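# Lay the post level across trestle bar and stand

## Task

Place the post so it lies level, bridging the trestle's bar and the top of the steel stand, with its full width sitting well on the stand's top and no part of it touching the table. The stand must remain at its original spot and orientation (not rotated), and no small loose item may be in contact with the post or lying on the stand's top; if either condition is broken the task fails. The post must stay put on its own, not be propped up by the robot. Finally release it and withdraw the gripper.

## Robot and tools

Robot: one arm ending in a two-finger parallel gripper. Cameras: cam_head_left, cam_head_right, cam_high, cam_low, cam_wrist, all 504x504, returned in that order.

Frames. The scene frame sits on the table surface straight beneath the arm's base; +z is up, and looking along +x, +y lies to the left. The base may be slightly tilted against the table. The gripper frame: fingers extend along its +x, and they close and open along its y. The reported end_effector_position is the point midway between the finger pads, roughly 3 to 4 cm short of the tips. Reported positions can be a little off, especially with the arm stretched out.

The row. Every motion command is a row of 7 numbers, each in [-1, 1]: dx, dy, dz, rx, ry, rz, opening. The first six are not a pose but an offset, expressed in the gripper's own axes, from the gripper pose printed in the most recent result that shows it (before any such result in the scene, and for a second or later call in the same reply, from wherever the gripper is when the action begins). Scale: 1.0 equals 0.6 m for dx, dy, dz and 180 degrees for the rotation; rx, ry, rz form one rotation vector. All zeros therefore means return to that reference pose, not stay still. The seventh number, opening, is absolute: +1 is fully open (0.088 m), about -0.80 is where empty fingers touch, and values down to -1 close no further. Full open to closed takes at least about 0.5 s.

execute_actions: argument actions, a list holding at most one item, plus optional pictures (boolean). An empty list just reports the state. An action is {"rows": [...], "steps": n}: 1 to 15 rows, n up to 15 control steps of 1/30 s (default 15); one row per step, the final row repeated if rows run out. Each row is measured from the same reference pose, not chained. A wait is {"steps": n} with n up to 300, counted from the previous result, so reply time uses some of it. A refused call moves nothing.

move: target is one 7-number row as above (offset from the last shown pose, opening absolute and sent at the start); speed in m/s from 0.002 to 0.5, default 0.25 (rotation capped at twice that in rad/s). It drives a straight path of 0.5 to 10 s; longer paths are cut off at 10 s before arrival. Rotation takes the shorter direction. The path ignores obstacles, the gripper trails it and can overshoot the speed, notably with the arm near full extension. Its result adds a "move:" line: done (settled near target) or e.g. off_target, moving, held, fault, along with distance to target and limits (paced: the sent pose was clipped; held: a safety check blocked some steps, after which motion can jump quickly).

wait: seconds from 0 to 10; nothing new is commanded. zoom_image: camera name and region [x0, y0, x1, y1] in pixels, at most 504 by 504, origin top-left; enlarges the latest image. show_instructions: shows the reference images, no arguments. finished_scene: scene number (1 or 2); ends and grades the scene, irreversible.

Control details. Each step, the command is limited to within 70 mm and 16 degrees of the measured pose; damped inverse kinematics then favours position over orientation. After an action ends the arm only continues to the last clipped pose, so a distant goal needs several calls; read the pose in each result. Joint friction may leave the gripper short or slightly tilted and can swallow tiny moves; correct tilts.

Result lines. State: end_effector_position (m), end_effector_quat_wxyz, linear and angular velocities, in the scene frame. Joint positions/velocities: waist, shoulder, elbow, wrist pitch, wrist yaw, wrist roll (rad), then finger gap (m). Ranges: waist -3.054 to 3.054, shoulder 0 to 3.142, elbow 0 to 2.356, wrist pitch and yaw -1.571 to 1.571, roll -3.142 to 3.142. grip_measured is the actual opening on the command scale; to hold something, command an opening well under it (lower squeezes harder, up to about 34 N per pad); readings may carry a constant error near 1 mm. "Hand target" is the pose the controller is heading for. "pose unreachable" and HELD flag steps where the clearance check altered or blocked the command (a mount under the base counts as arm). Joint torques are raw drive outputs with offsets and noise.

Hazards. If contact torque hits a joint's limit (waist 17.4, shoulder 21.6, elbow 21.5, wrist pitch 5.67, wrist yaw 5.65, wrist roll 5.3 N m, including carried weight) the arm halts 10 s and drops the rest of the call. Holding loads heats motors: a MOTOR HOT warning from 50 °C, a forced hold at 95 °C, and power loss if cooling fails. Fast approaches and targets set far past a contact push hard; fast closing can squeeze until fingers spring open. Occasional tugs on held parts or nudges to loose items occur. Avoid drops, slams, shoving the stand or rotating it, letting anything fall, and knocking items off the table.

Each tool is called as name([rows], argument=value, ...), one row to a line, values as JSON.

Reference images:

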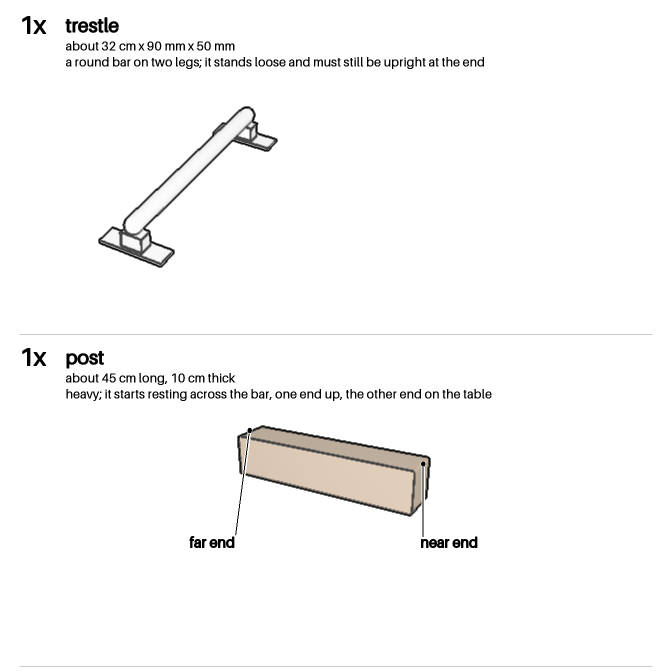

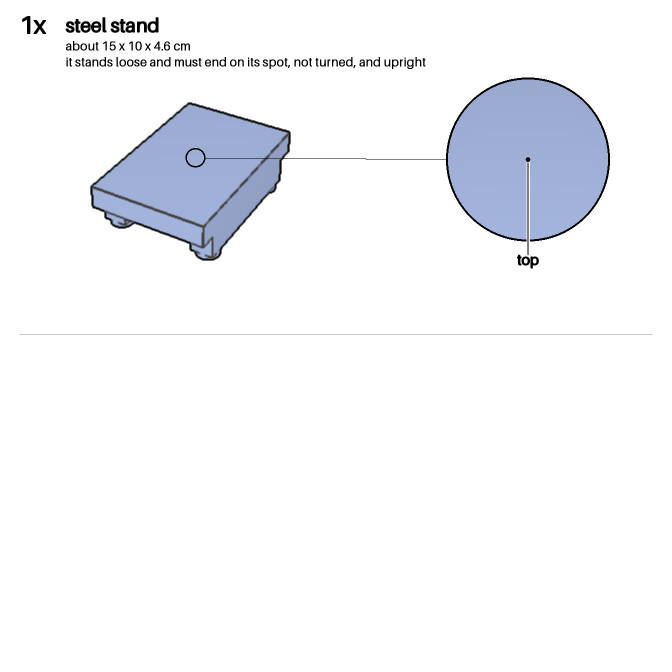

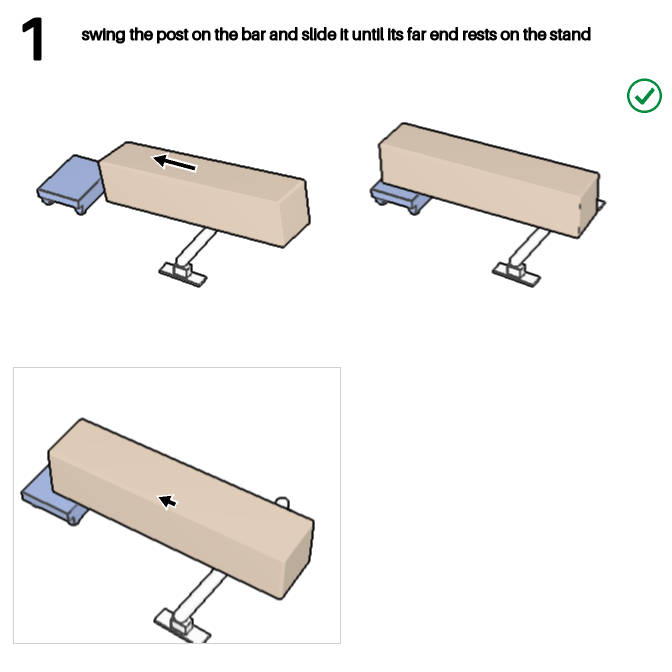

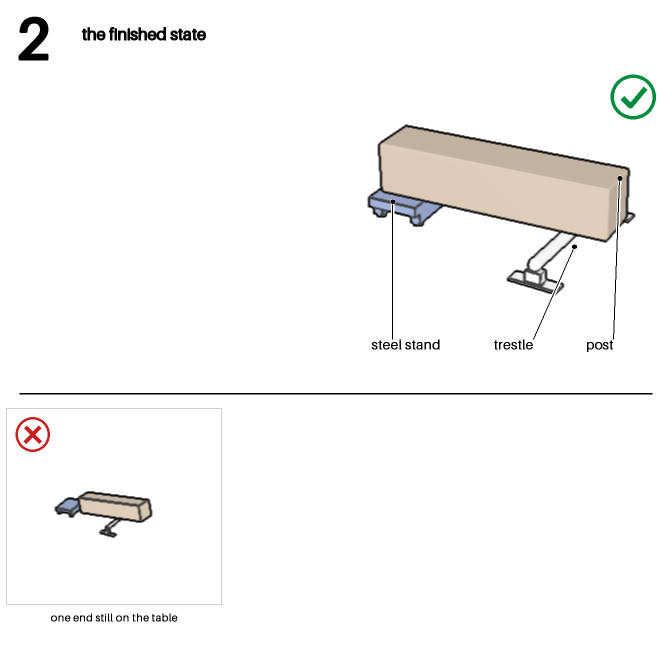

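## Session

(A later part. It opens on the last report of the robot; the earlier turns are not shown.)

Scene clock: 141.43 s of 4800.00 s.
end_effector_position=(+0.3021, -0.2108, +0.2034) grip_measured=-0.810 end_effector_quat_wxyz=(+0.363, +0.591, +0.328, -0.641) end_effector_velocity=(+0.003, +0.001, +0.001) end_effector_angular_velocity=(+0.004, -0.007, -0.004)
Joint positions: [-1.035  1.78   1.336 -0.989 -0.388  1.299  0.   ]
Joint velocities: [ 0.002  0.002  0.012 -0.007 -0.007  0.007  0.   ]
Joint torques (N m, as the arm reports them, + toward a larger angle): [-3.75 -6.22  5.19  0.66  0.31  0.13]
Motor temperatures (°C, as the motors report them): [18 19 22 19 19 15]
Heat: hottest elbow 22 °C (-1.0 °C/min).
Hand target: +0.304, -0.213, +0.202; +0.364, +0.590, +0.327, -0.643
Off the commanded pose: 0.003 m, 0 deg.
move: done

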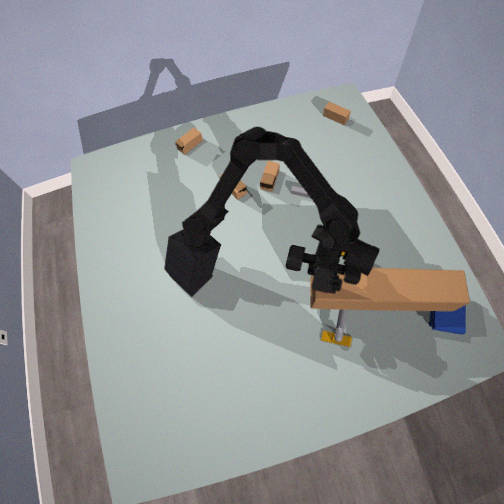

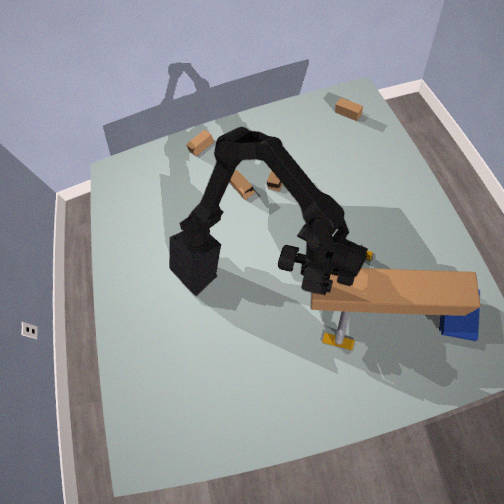

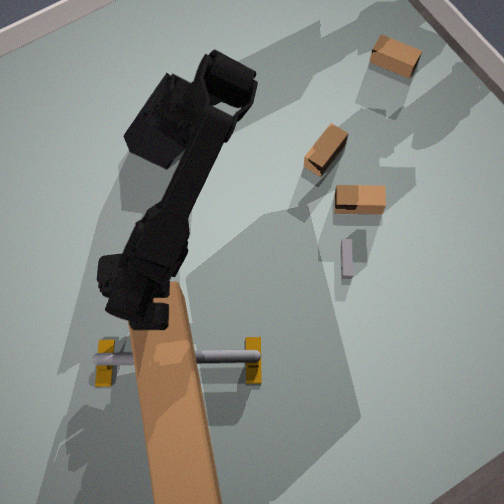

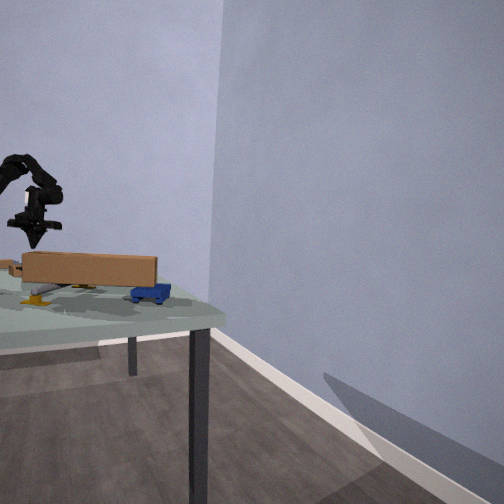

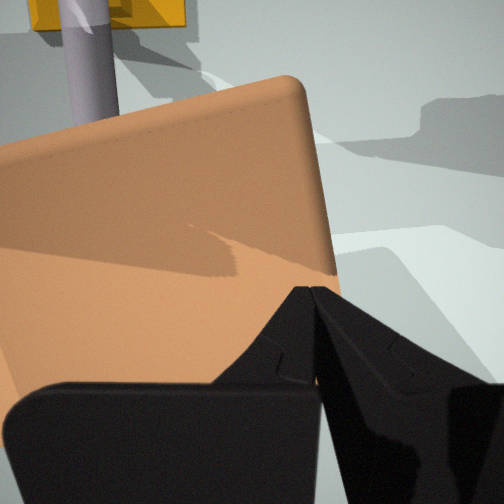

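Tilt slightly left and press.

move(target=[0.075,0.003,0,0,0.06,0,-1], speed=0.025)

zoom_image(camera="cam_low", region=[0,200,200,330])

Scene clock: 152.63 s of 4800.00 s.
end_effector_position=(+0.3012, -0.2175, +0.1891) grip_measured=-0.810 end_effector_quat_wxyz=(+0.345, +0.651, +0.336, -0.586) end_effector_velocity=(+0.001, +0.003, +0.001) end_effector_angular_velocity=(+0.016, -0.014, +0.017)
Joint positions: [-1.095  1.839  1.306 -0.933 -0.561  1.249  0.   ]
Joint velocities: [-0.002 -0.002 -0.002 -0.007 -0.022 -0.022  0.   ]
Joint torques (N m, as the arm reports them, + toward a larger angle): [-0.59  0.81  2.36  3.67 -0.22 -0.08]
Motor temperatures (°C, as the motors report them): [19 20 22 19 19 15]
Heat: hottest elbow 22 °C (+0.0 °C/min).
Hand target: +0.300, -0.214, +0.160; +0.331, +0.649, +0.361, -0.582
Off the commanded pose: 0.031 m, 3 deg.
After step 90, 4.20 s passed at rest.
move: off_target

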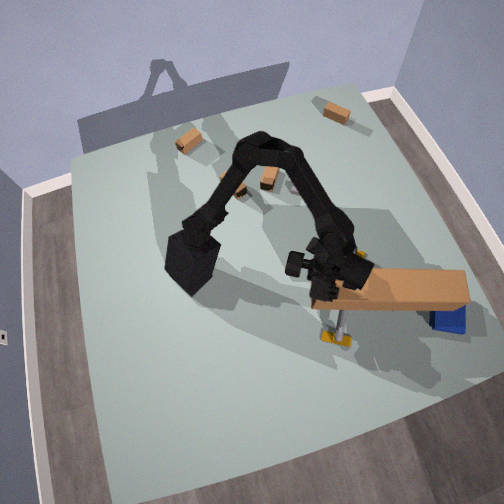

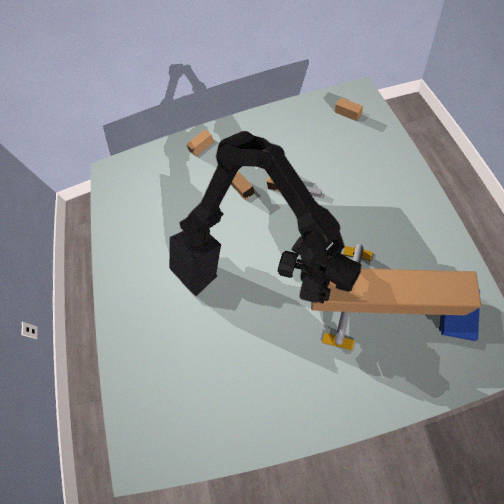

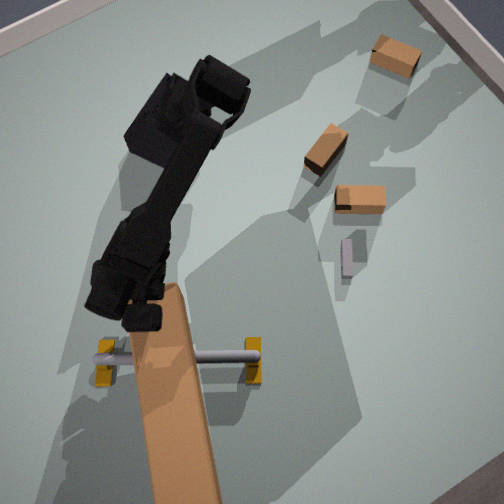

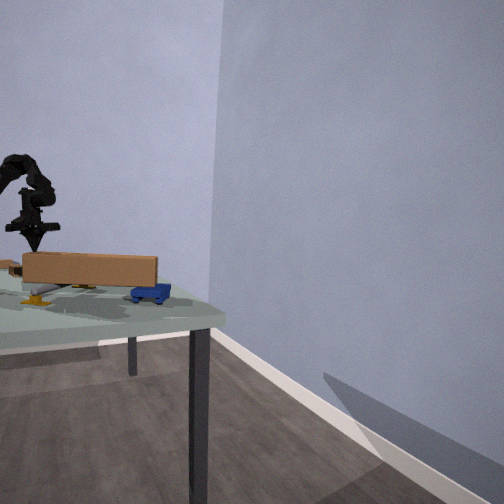

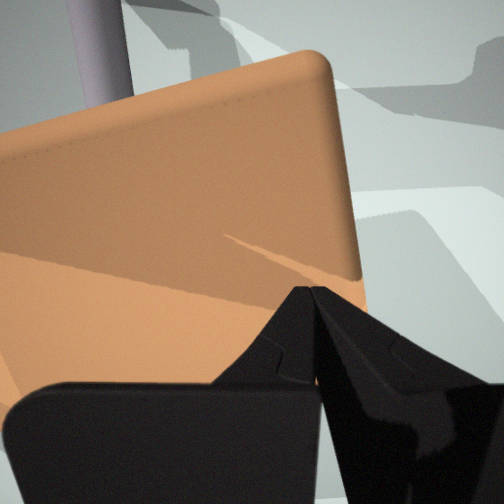

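Region (0, 200, 200, 330) of cam_low's 504x504 image, scaled by 2.520, with more detail than that image has; it fills the top 328 rows of this view, and the rest is white.

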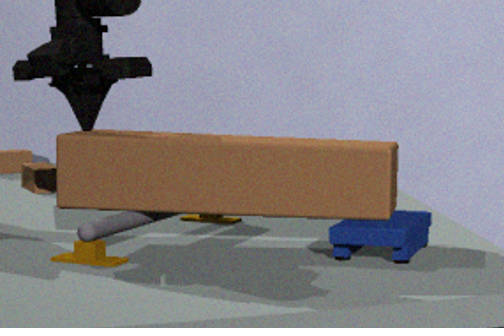

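move(target=[0.075,-0.04,-0.04,0,0,-0.02,-1], speed=0.04)

zoom_image(camera="cam_head_left", region=[280,220,504,370])

Scene clock: 159.10 s of 4800.00 s.
end_effector_position=(+0.2991, -0.2134, +0.1867) grip_measured=-0.810 end_effector_quat_wxyz=(+0.369, +0.640, +0.304, -0.602) end_effector_velocity=(+0.002, +0.004, -0.000) end_effector_angular_velocity=(+0.005, -0.009, -0.011)
Joint positions: [-1.067  1.761  1.207 -0.816 -0.501  1.332  0.   ]
Joint velocities: [ 0.007 -0.012 -0.012  0.007 -0.007  0.022  0.   ]
Joint torques (N m, as the arm reports them, + toward a larger angle): [ 3.87 -0.8  -1.24  0.83 -0.78  0.28]
Motor temperatures (°C, as the motors report them): [18 20 22 23 18 15]
Heat: hottest wrist pitch 23 °C (+1.0 °C/min).
Hand target: +0.294, -0.183, +0.149; +0.326, +0.639, +0.357, -0.598
Off the commanded pose: 0.052 m, 8 deg.
After step 90, 1.83 s passed at rest.
move: off_target

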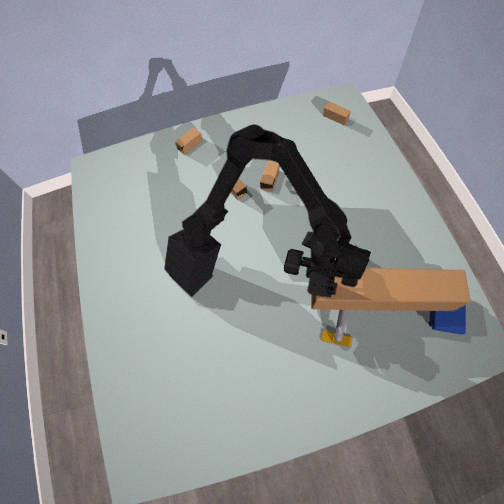

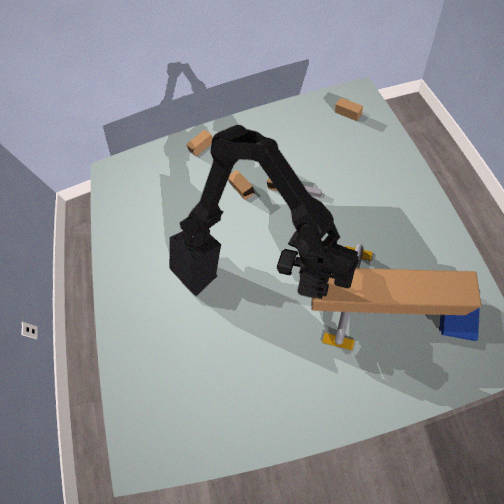

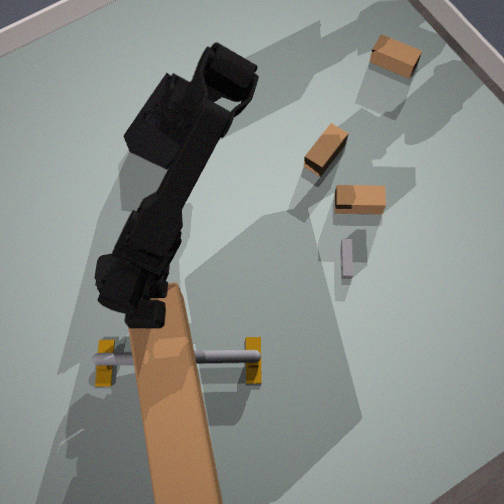

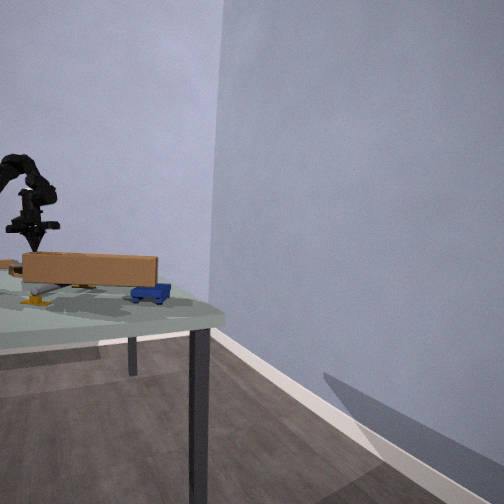

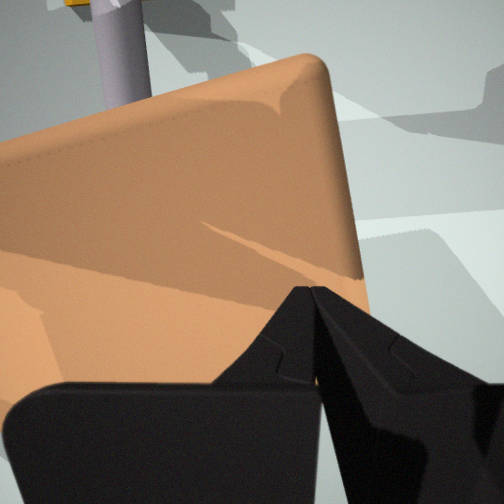

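Region (280, 220, 504, 370) of cam_head_left's 504x504 image, scaled by 2.250, with more detail than that image has; it fills the top 338 rows of this view, and the rest is white.

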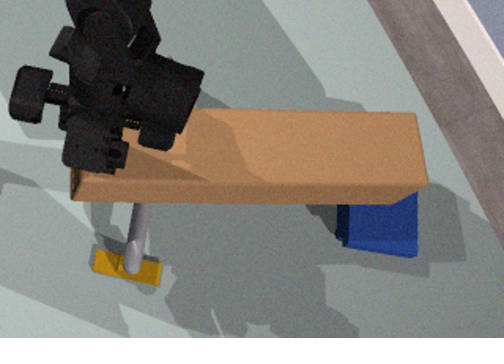

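move(target=[0.1,-0.045,-0.03,0,0.04,-0.085,-1], speed=0.05)

zoom_image(camera="cam_head_left", region=[280,220,504,370])

Scene clock: 167.00 s of 4800.00 s.
end_effector_position=(+0.2821, -0.2025, +0.1509) grip_measured=-0.810 end_effector_quat_wxyz=(+0.273, +0.631, +0.376, -0.622) end_effector_velocity=(-0.003, +0.002, -0.001) end_effector_angular_velocity=(+0.005, +0.013, +0.005)
Joint positions: [-1.038  1.938  1.297 -0.988 -0.511  1.274  0.   ]
Joint velocities: [ 0.002 -0.002 -0.007 -0.007  0.007 -0.007  0.   ]
Joint torques (N m, as the arm reports them, + toward a larger angle): [ 1.65 -1.82  2.54  2.65 -1.03 -0.01]
Motor temperatures (°C, as the motors report them): [18 19 21 22 18 15]
Heat: hottest wrist pitch 22 °C (+0.0 °C/min).
Hand target: +0.290, -0.187, +0.126; +0.264, +0.631, +0.408, -0.605
Off the commanded pose: 0.032 m, 4 deg.
After step 90, 1.17 s passed at rest.
move: off_target

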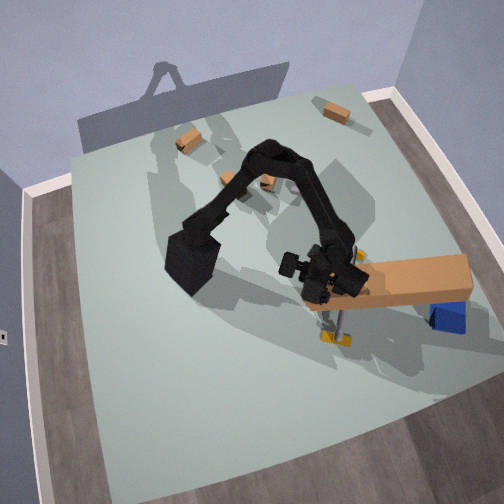

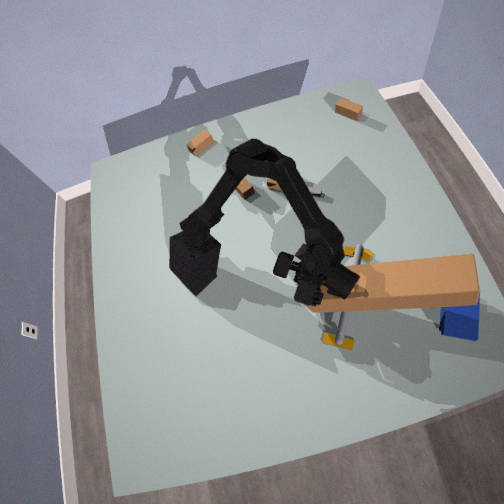

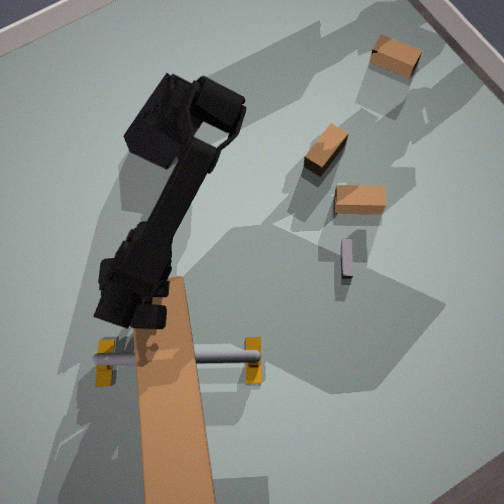

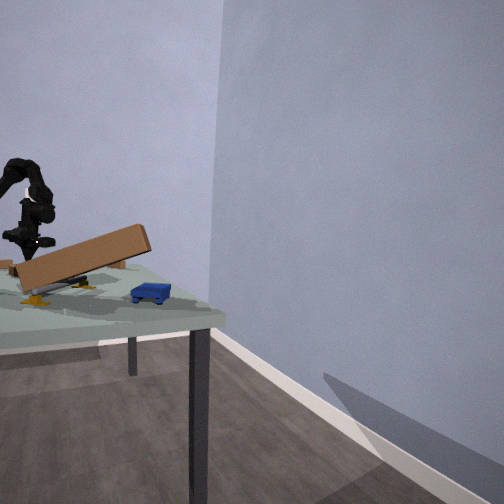

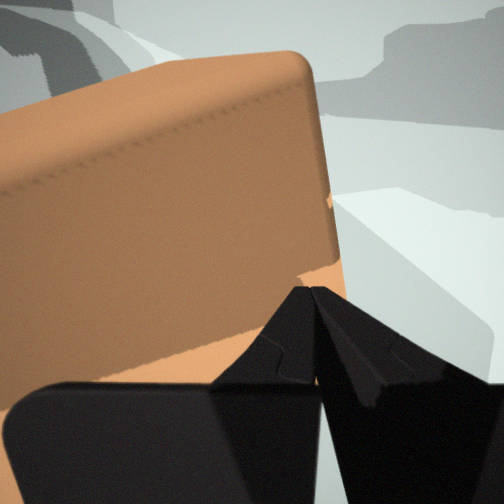

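Region (280, 220, 504, 370) of cam_head_left's 504x504 image, scaled by 2.250, with more detail than that image has; it fills the top 338 rows of this view, and the rest is white.

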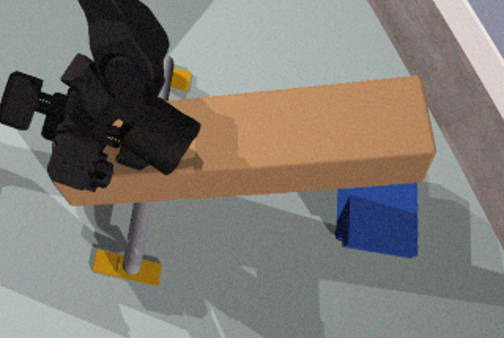

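execute_actions([
  {"rows":[[0.035,0,-0.035,0,0.02,0,-1],[0.035,0,-0.04,0,0.02,0,-1],[0.033,0,-0.044,0,0.03,0,-1],[0.031,0,-0.048,0,0.03,0,-1],[0.03,0,-0.052,0,0.03,0,-1],[0.03,0,-0.058,0,0.035,0,-1]]},
])

wait(seconds=0.5)

Scene clock: 171.90 s of 4800.00 s.
end_effector_position=(+0.2875, -0.1795, +0.1506) grip_measured=-0.810 end_effector_quat_wxyz=(+0.240, +0.663, +0.371, -0.605) end_effector_velocity=(+0.004, +0.016, -0.011) end_effector_angular_velocity=(+0.037, +0.002, +0.013)
Joint positions: [-1.017  1.903  1.25  -0.991 -0.593  1.336  0.   ]
Joint velocities: [ 0.046 -0.002 -0.032  0.022 -0.022  0.022  0.   ]
Joint torques (N m, as the arm reports them, + toward a larger angle): [ 0.27 -4.53  3.6   3.62 -0.82 -0.03]
Motor temperatures (°C, as the motors report them): [18 19 21 23 19 15]
Heat: hottest wrist pitch 23 °C (+2.0 °C/min).
Hand target: +0.300, -0.171, +0.137; +0.251, +0.664, +0.391, -0.586
Off the commanded pose: 0.022 m, 3 deg.
Steps of this call (steps 1 to 100: nothing new was sent; then 1.07 s passed at rest; steps 101 to 115: all 15 steps of this action). Readings (end_effector_position):
101: (+0.2817, -0.2012, +0.1499)
102: (+0.2817, -0.2007, +0.1497)
104: (+0.2820, -0.1984, +0.1498)
108: (+0.2839, -0.1902, +0.1505)
115: the state above

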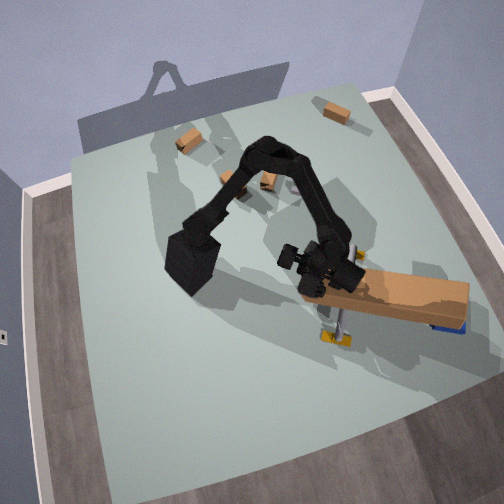

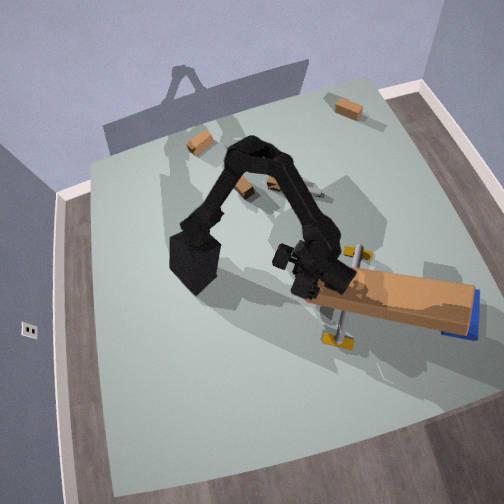

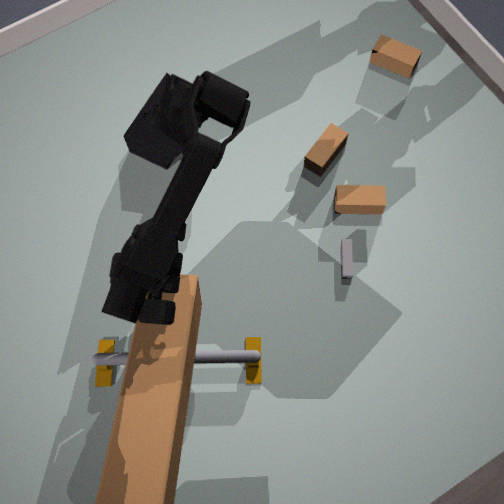

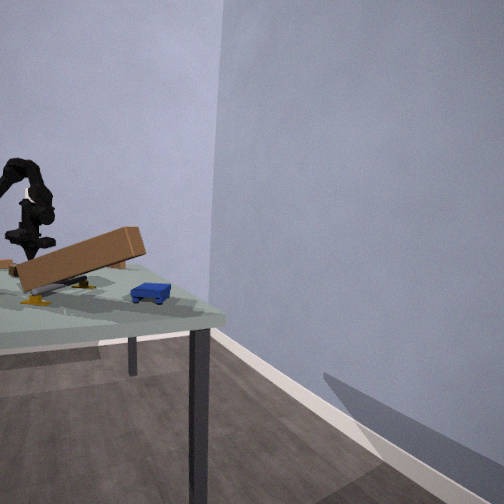

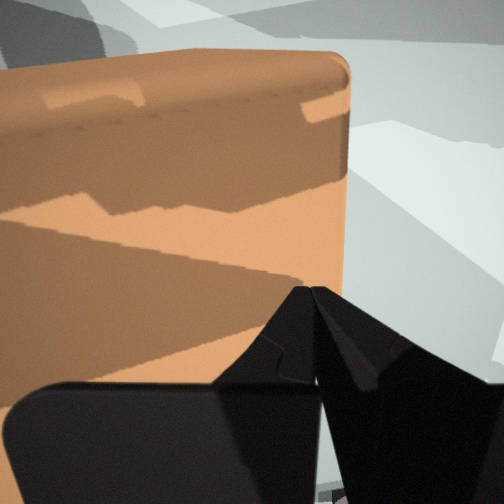

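Scene clock: 172.40 s of 4800.00 s.
end_effector_position=(+0.2875, -0.1784, +0.1493) grip_measured=-0.810 end_effector_quat_wxyz=(+0.239, +0.663, +0.372, -0.605) end_effector_velocity=(+0.001, +0.001, +0.003) end_effector_angular_velocity=(+0.002, -0.009, +0.005)
Joint positions: [-1.013  1.903  1.246 -0.987 -0.594  1.339  0.   ]
Joint velocities: [-0.002 -0.007  0.002 -0.007 -0.007 -0.007  0.   ]
Joint torques (N m, as the arm reports them, + toward a larger angle): [ 0.15 -4.58  3.86  3.42 -0.87 -0.01]
Motor temperatures (°C, as the motors report them): [18 19 21 24 19 15]
Heat: hottest wrist pitch 24 °C (+3.0 °C/min).
Hand target: +0.300, -0.171, +0.137; +0.251, +0.664, +0.391, -0.586
Off the commanded pose: 0.020 m, 3 deg.
Steps of this call (steps 1 to 15: nothing new was sent). Readings (end_effector_position):
1: (+0.2876, -0.1792, +0.1502)
2: (+0.2876, -0.1789, +0.1498)
4: (+0.2875, -0.1785, +0.1494)
8: (+0.2875, -0.1784, +0.1493)
15: the state above

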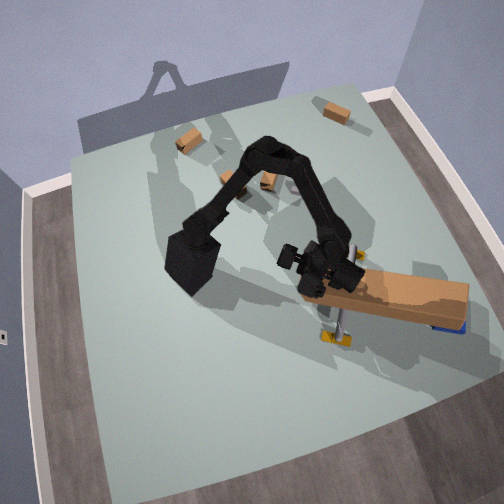

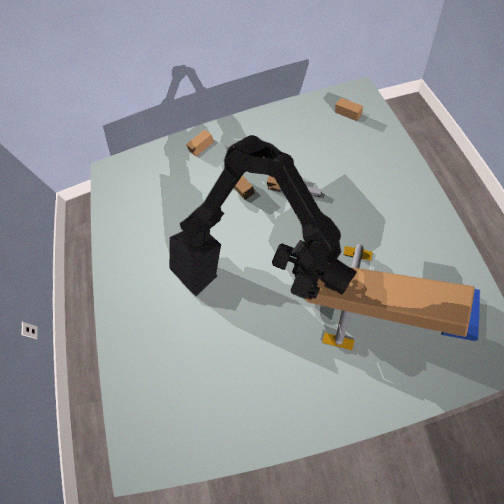

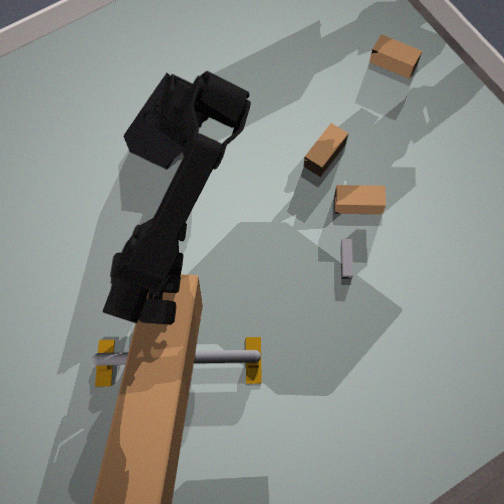

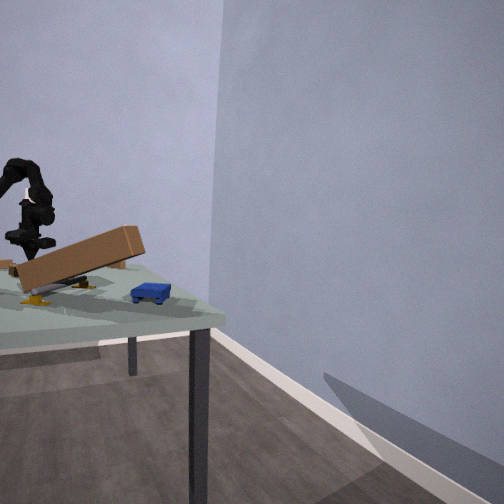

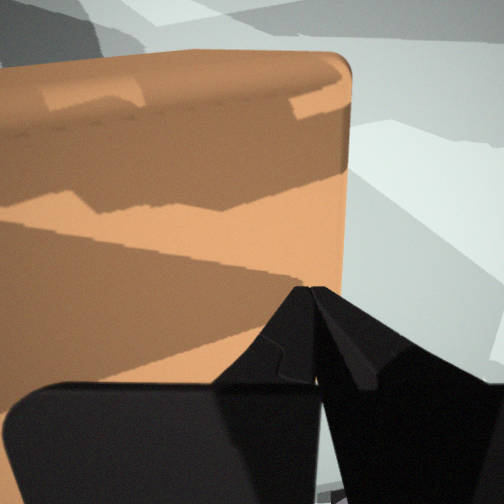

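move(target=[0.015,0,0.022,0,0,0,-1], speed=0.015)

Scene clock: 177.53 s of 4800.00 s.
end_effector_position=(+0.2880, -0.1818, +0.1598) grip_measured=-0.810 end_effector_quat_wxyz=(+0.252, +0.671, +0.364, -0.594) end_effector_velocity=(-0.006, +0.002, -0.003) end_effector_angular_velocity=(+0.019, +0.007, -0.012)
Joint positions: [-1.04   1.875  1.24  -0.986 -0.611  1.318  0.   ]
Joint velocities: [-0.007  0.007 -0.012 -0.007 -0.007 -0.007  0.   ]
Joint torques (N m, as the arm reports them, + toward a larger angle): [-3.19 -0.53  2.08  2.95  0.59  0.  ]
Motor temperatures (°C, as the motors report them): [18 19 21 26 19 15]
Heat: hottest wrist pitch 26 °C (+4.0 °C/min).
Hand target: +0.279, -0.186, +0.140; +0.239, +0.662, +0.372, -0.604
Off the commanded pose: 0.024 m, 2 deg.
After step 90, 0.83 s passed at rest.
move: off_target

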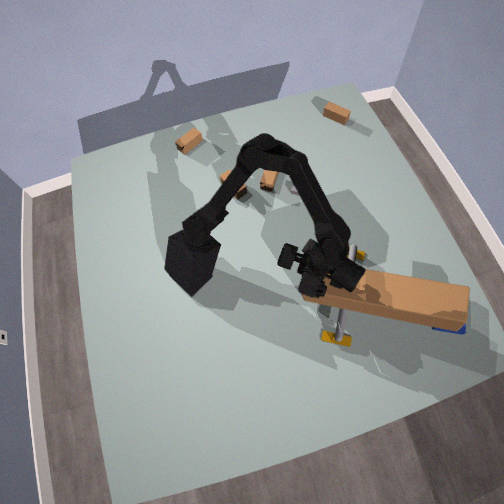

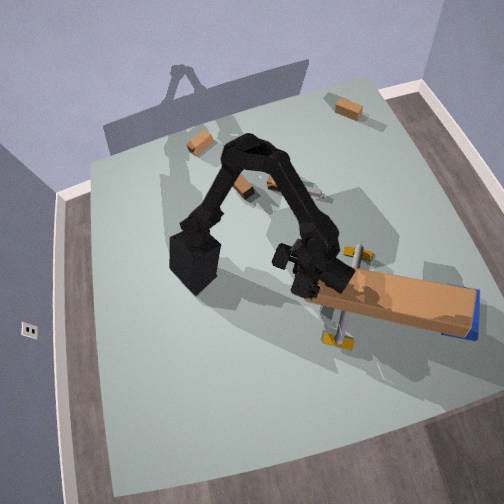

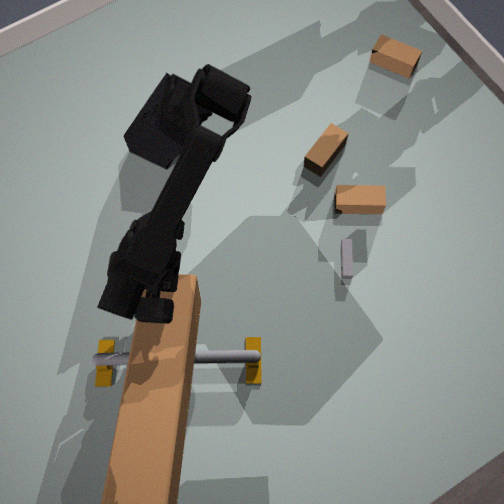

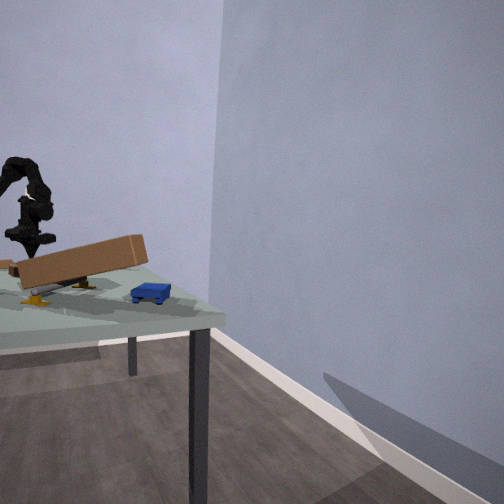

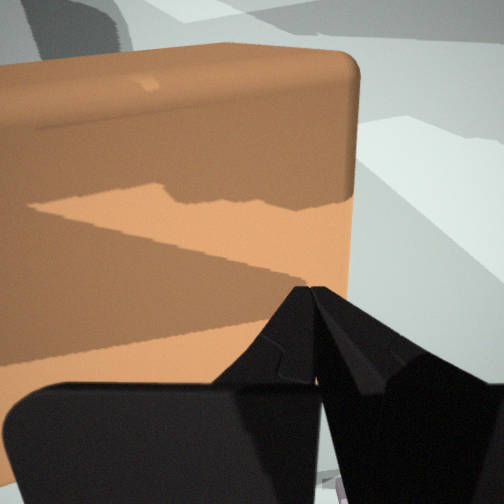

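execute_actions([
  {"rows":[[0.03,0,0.02,0,-0.01,-0.01,-1],[0.03,0,0.022,0,-0.01,-0.01,-1],[0.03,0,0.024,0,-0.01,-0.01,-1],[0.03,0,0.026,0,-0.01,-0.01,-1],[0.03,0,0.028,0,-0.012,-0.01,-1],[0.03,0,0.03,0,-0.014,-0.01,-1],[0.03,0,0.032,0,-0.016,-0.01,-1],[0.03,0,0.035,0,-0.018,-0.01,-1]]},
], pictures=false)

execute_actions([
  {"steps":20},
])

Scene clock: 181.60 s of 4800.00 s.
end_effector_position=(+0.2790, -0.1871, +0.1564) grip_measured=-0.810 end_effector_quat_wxyz=(+0.254, +0.656, +0.363, -0.611) end_effector_velocity=(-0.021, -0.011, -0.013) end_effector_angular_velocity=(-0.011, +0.060, -0.030)
Joint positions: [-1.046  1.881  1.232 -0.98  -0.566  1.312  0.   ]
Joint velocities: [-0.027  0.042 -0.027  0.022  0.051 -0.007  0.   ]
Joint torques (N m, as the arm reports them, + toward a larger angle): [-3.02 -1.49  3.23  3.52  0.46 -0.02]
Motor temperatures (°C, as the motors report them): [18 19 21 27 18 15]
Heat: hottest wrist pitch 27 °C (+5.1 °C/min).
Hand target: +0.275, -0.194, +0.140; +0.253, +0.648, +0.368, -0.617
Off the commanded pose: 0.020 m, 1 deg.
Steps of this call (steps 1 to 90: nothing new was sent; then 0.57 s passed at rest; steps 91 to 105: all 15 steps of this action). Readings (end_effector_position):
91: (+0.2867, -0.1823, +0.1591)
92: (+0.2867, -0.1824, +0.1591)
94: (+0.2866, -0.1826, +0.1590)
98: (+0.2848, -0.1837, +0.1587)
105: the state above

Scene clock: 182.27 s of 4800.00 s.
end_effector_position=(+0.2765, -0.1884, +0.1544) grip_measured=-0.810 end_effector_quat_wxyz=(+0.252, +0.654, +0.362, -0.614) end_effector_velocity=(-0.001, +0.002, +0.001) end_effector_angular_velocity=(-0.001, +0.004, +0.024)
Joint positions: [-1.048  1.888  1.229 -0.977 -0.559  1.312  0.   ]
Joint velocities: [ 0.002 -0.007 -0.002 -0.007  0.007 -0.022  0.   ]
Joint torques (N m, as the arm reports them, + toward a larger angle): [-2.93 -1.9   3.37  3.4   0.35 -0.01]
Motor temperatures (°C, as the motors report them): [18 19 21 28 18 15]
Heat: hottest wrist pitch 28 °C (+6.1 °C/min).
Hand target: +0.275, -0.194, +0.139; +0.253, +0.648, +0.368, -0.617
Off the commanded pose: 0.017 m, 1 deg.
Steps of this call (steps 1 to 20: nothing new was sent). Readings (end_effector_position):
1: (+0.2784, -0.1876, +0.1560)
2: (+0.2778, -0.1877, +0.1556)
4: (+0.2771, -0.1882, +0.1550)
8: (+0.2766, -0.1883, +0.1544)
20: the state above

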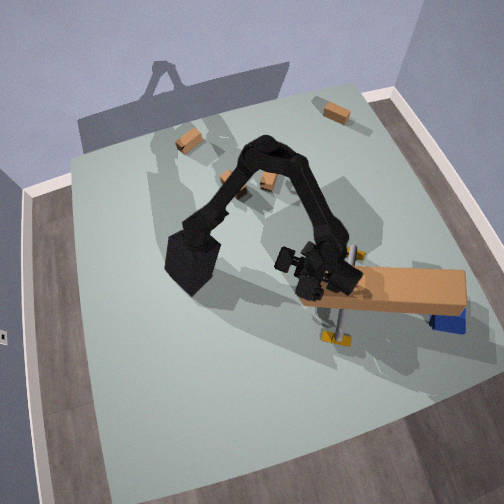

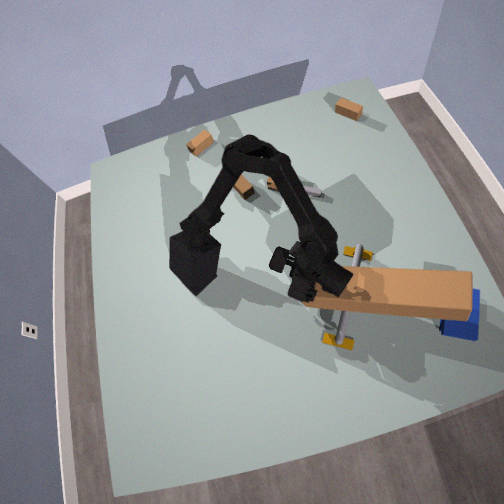

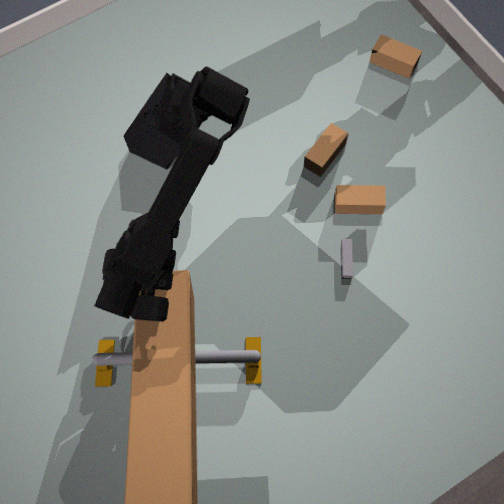

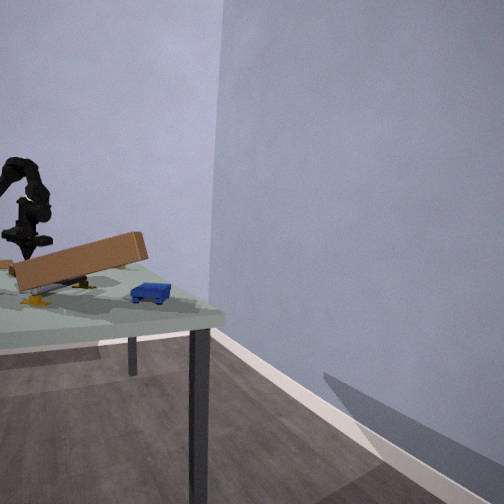

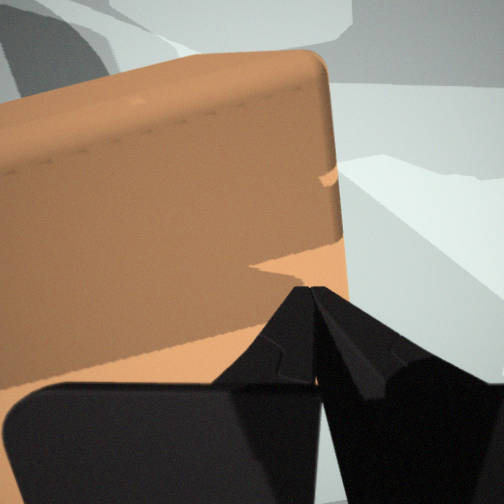

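move(target=[-0.03,0.055,-0.016,0,0,0,-1], speed=0.01)

zoom_image(camera="cam_head_left", region=[280,220,504,370])

zoom_image(camera="cam_low", region=[0,200,200,330])

Scene clock: 192.10 s of 4800.00 s.
end_effector_position=(+0.2974, -0.2031, +0.1908) grip_measured=-0.810 end_effector_quat_wxyz=(+0.248, +0.657, +0.345, -0.623) end_effector_velocity=(+0.000, -0.001, +0.002) end_effector_angular_velocity=(+0.003, -0.009, +0.013)
Joint positions: [-1.077  1.905  1.414 -1.139 -0.549  1.323  0.   ]
Joint velocities: [-0.007  0.002  0.007 -0.007 -0.007 -0.022  0.   ]
Joint torques (N m, as the arm reports them, + toward a larger angle): [-0.31 -1.22  5.06  3.54 -0.34  0.16]
Motor temperatures (°C, as the motors report them): [18 19 21 31 18 15]
Heat: hottest wrist pitch 31 °C (+9.1 °C/min).
Hand target: +0.307, -0.203, +0.170; +0.251, +0.654, +0.362, -0.614
Off the commanded pose: 0.024 m, 2 deg.
After step 90, 2.73 s passed at rest.
move: off_target

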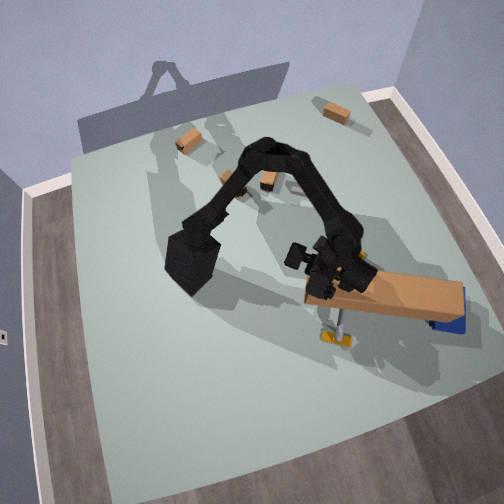

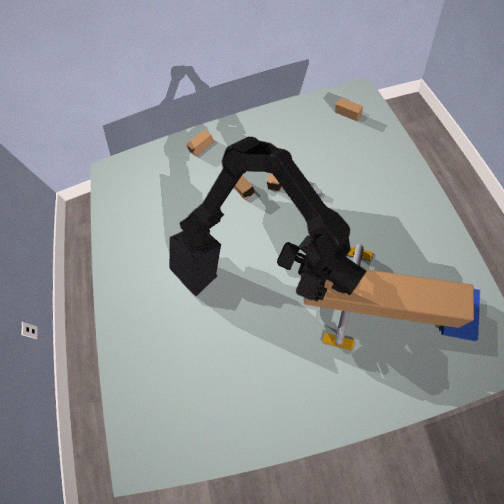

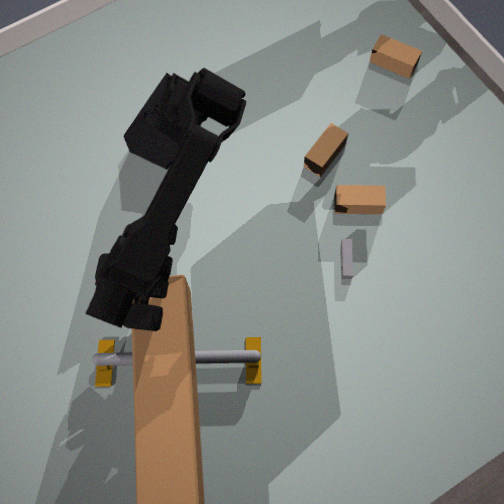

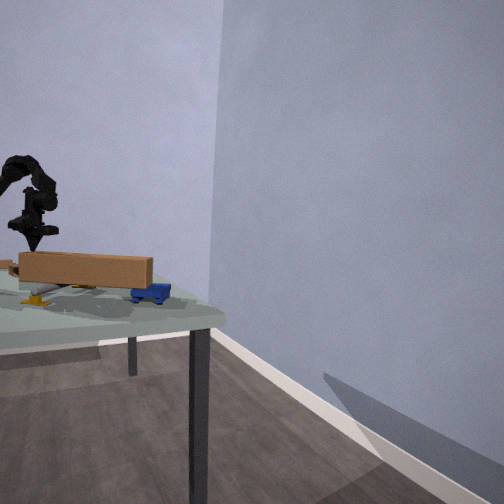

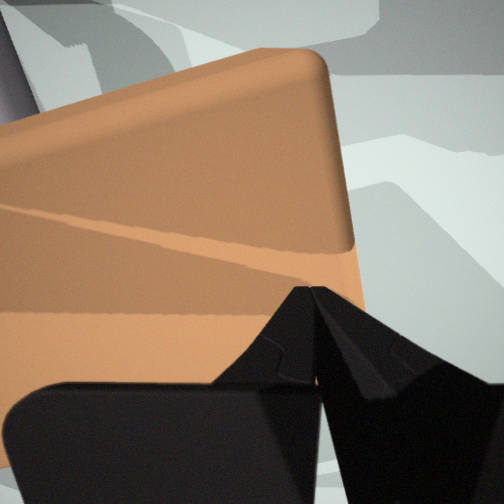

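Region (280, 220, 504, 370) of cam_head_left's 504x504 image, scaled by 2.250, with more detail than that image has; it fills the top 338 rows of this view, and the rest is white.

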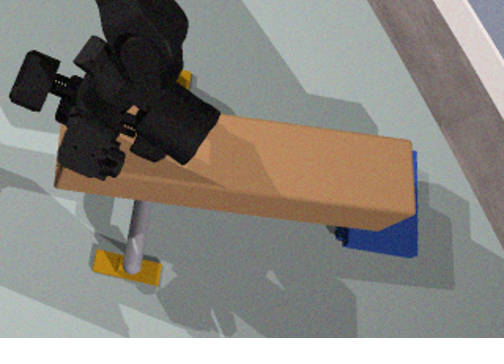

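Region (0, 200, 200, 330) of cam_low's 504x504 image, scaled by 2.520, with more detail than that image has; it fills the top 328 rows of this view, and the rest is white.

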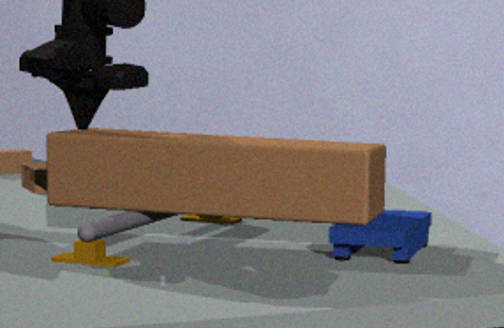

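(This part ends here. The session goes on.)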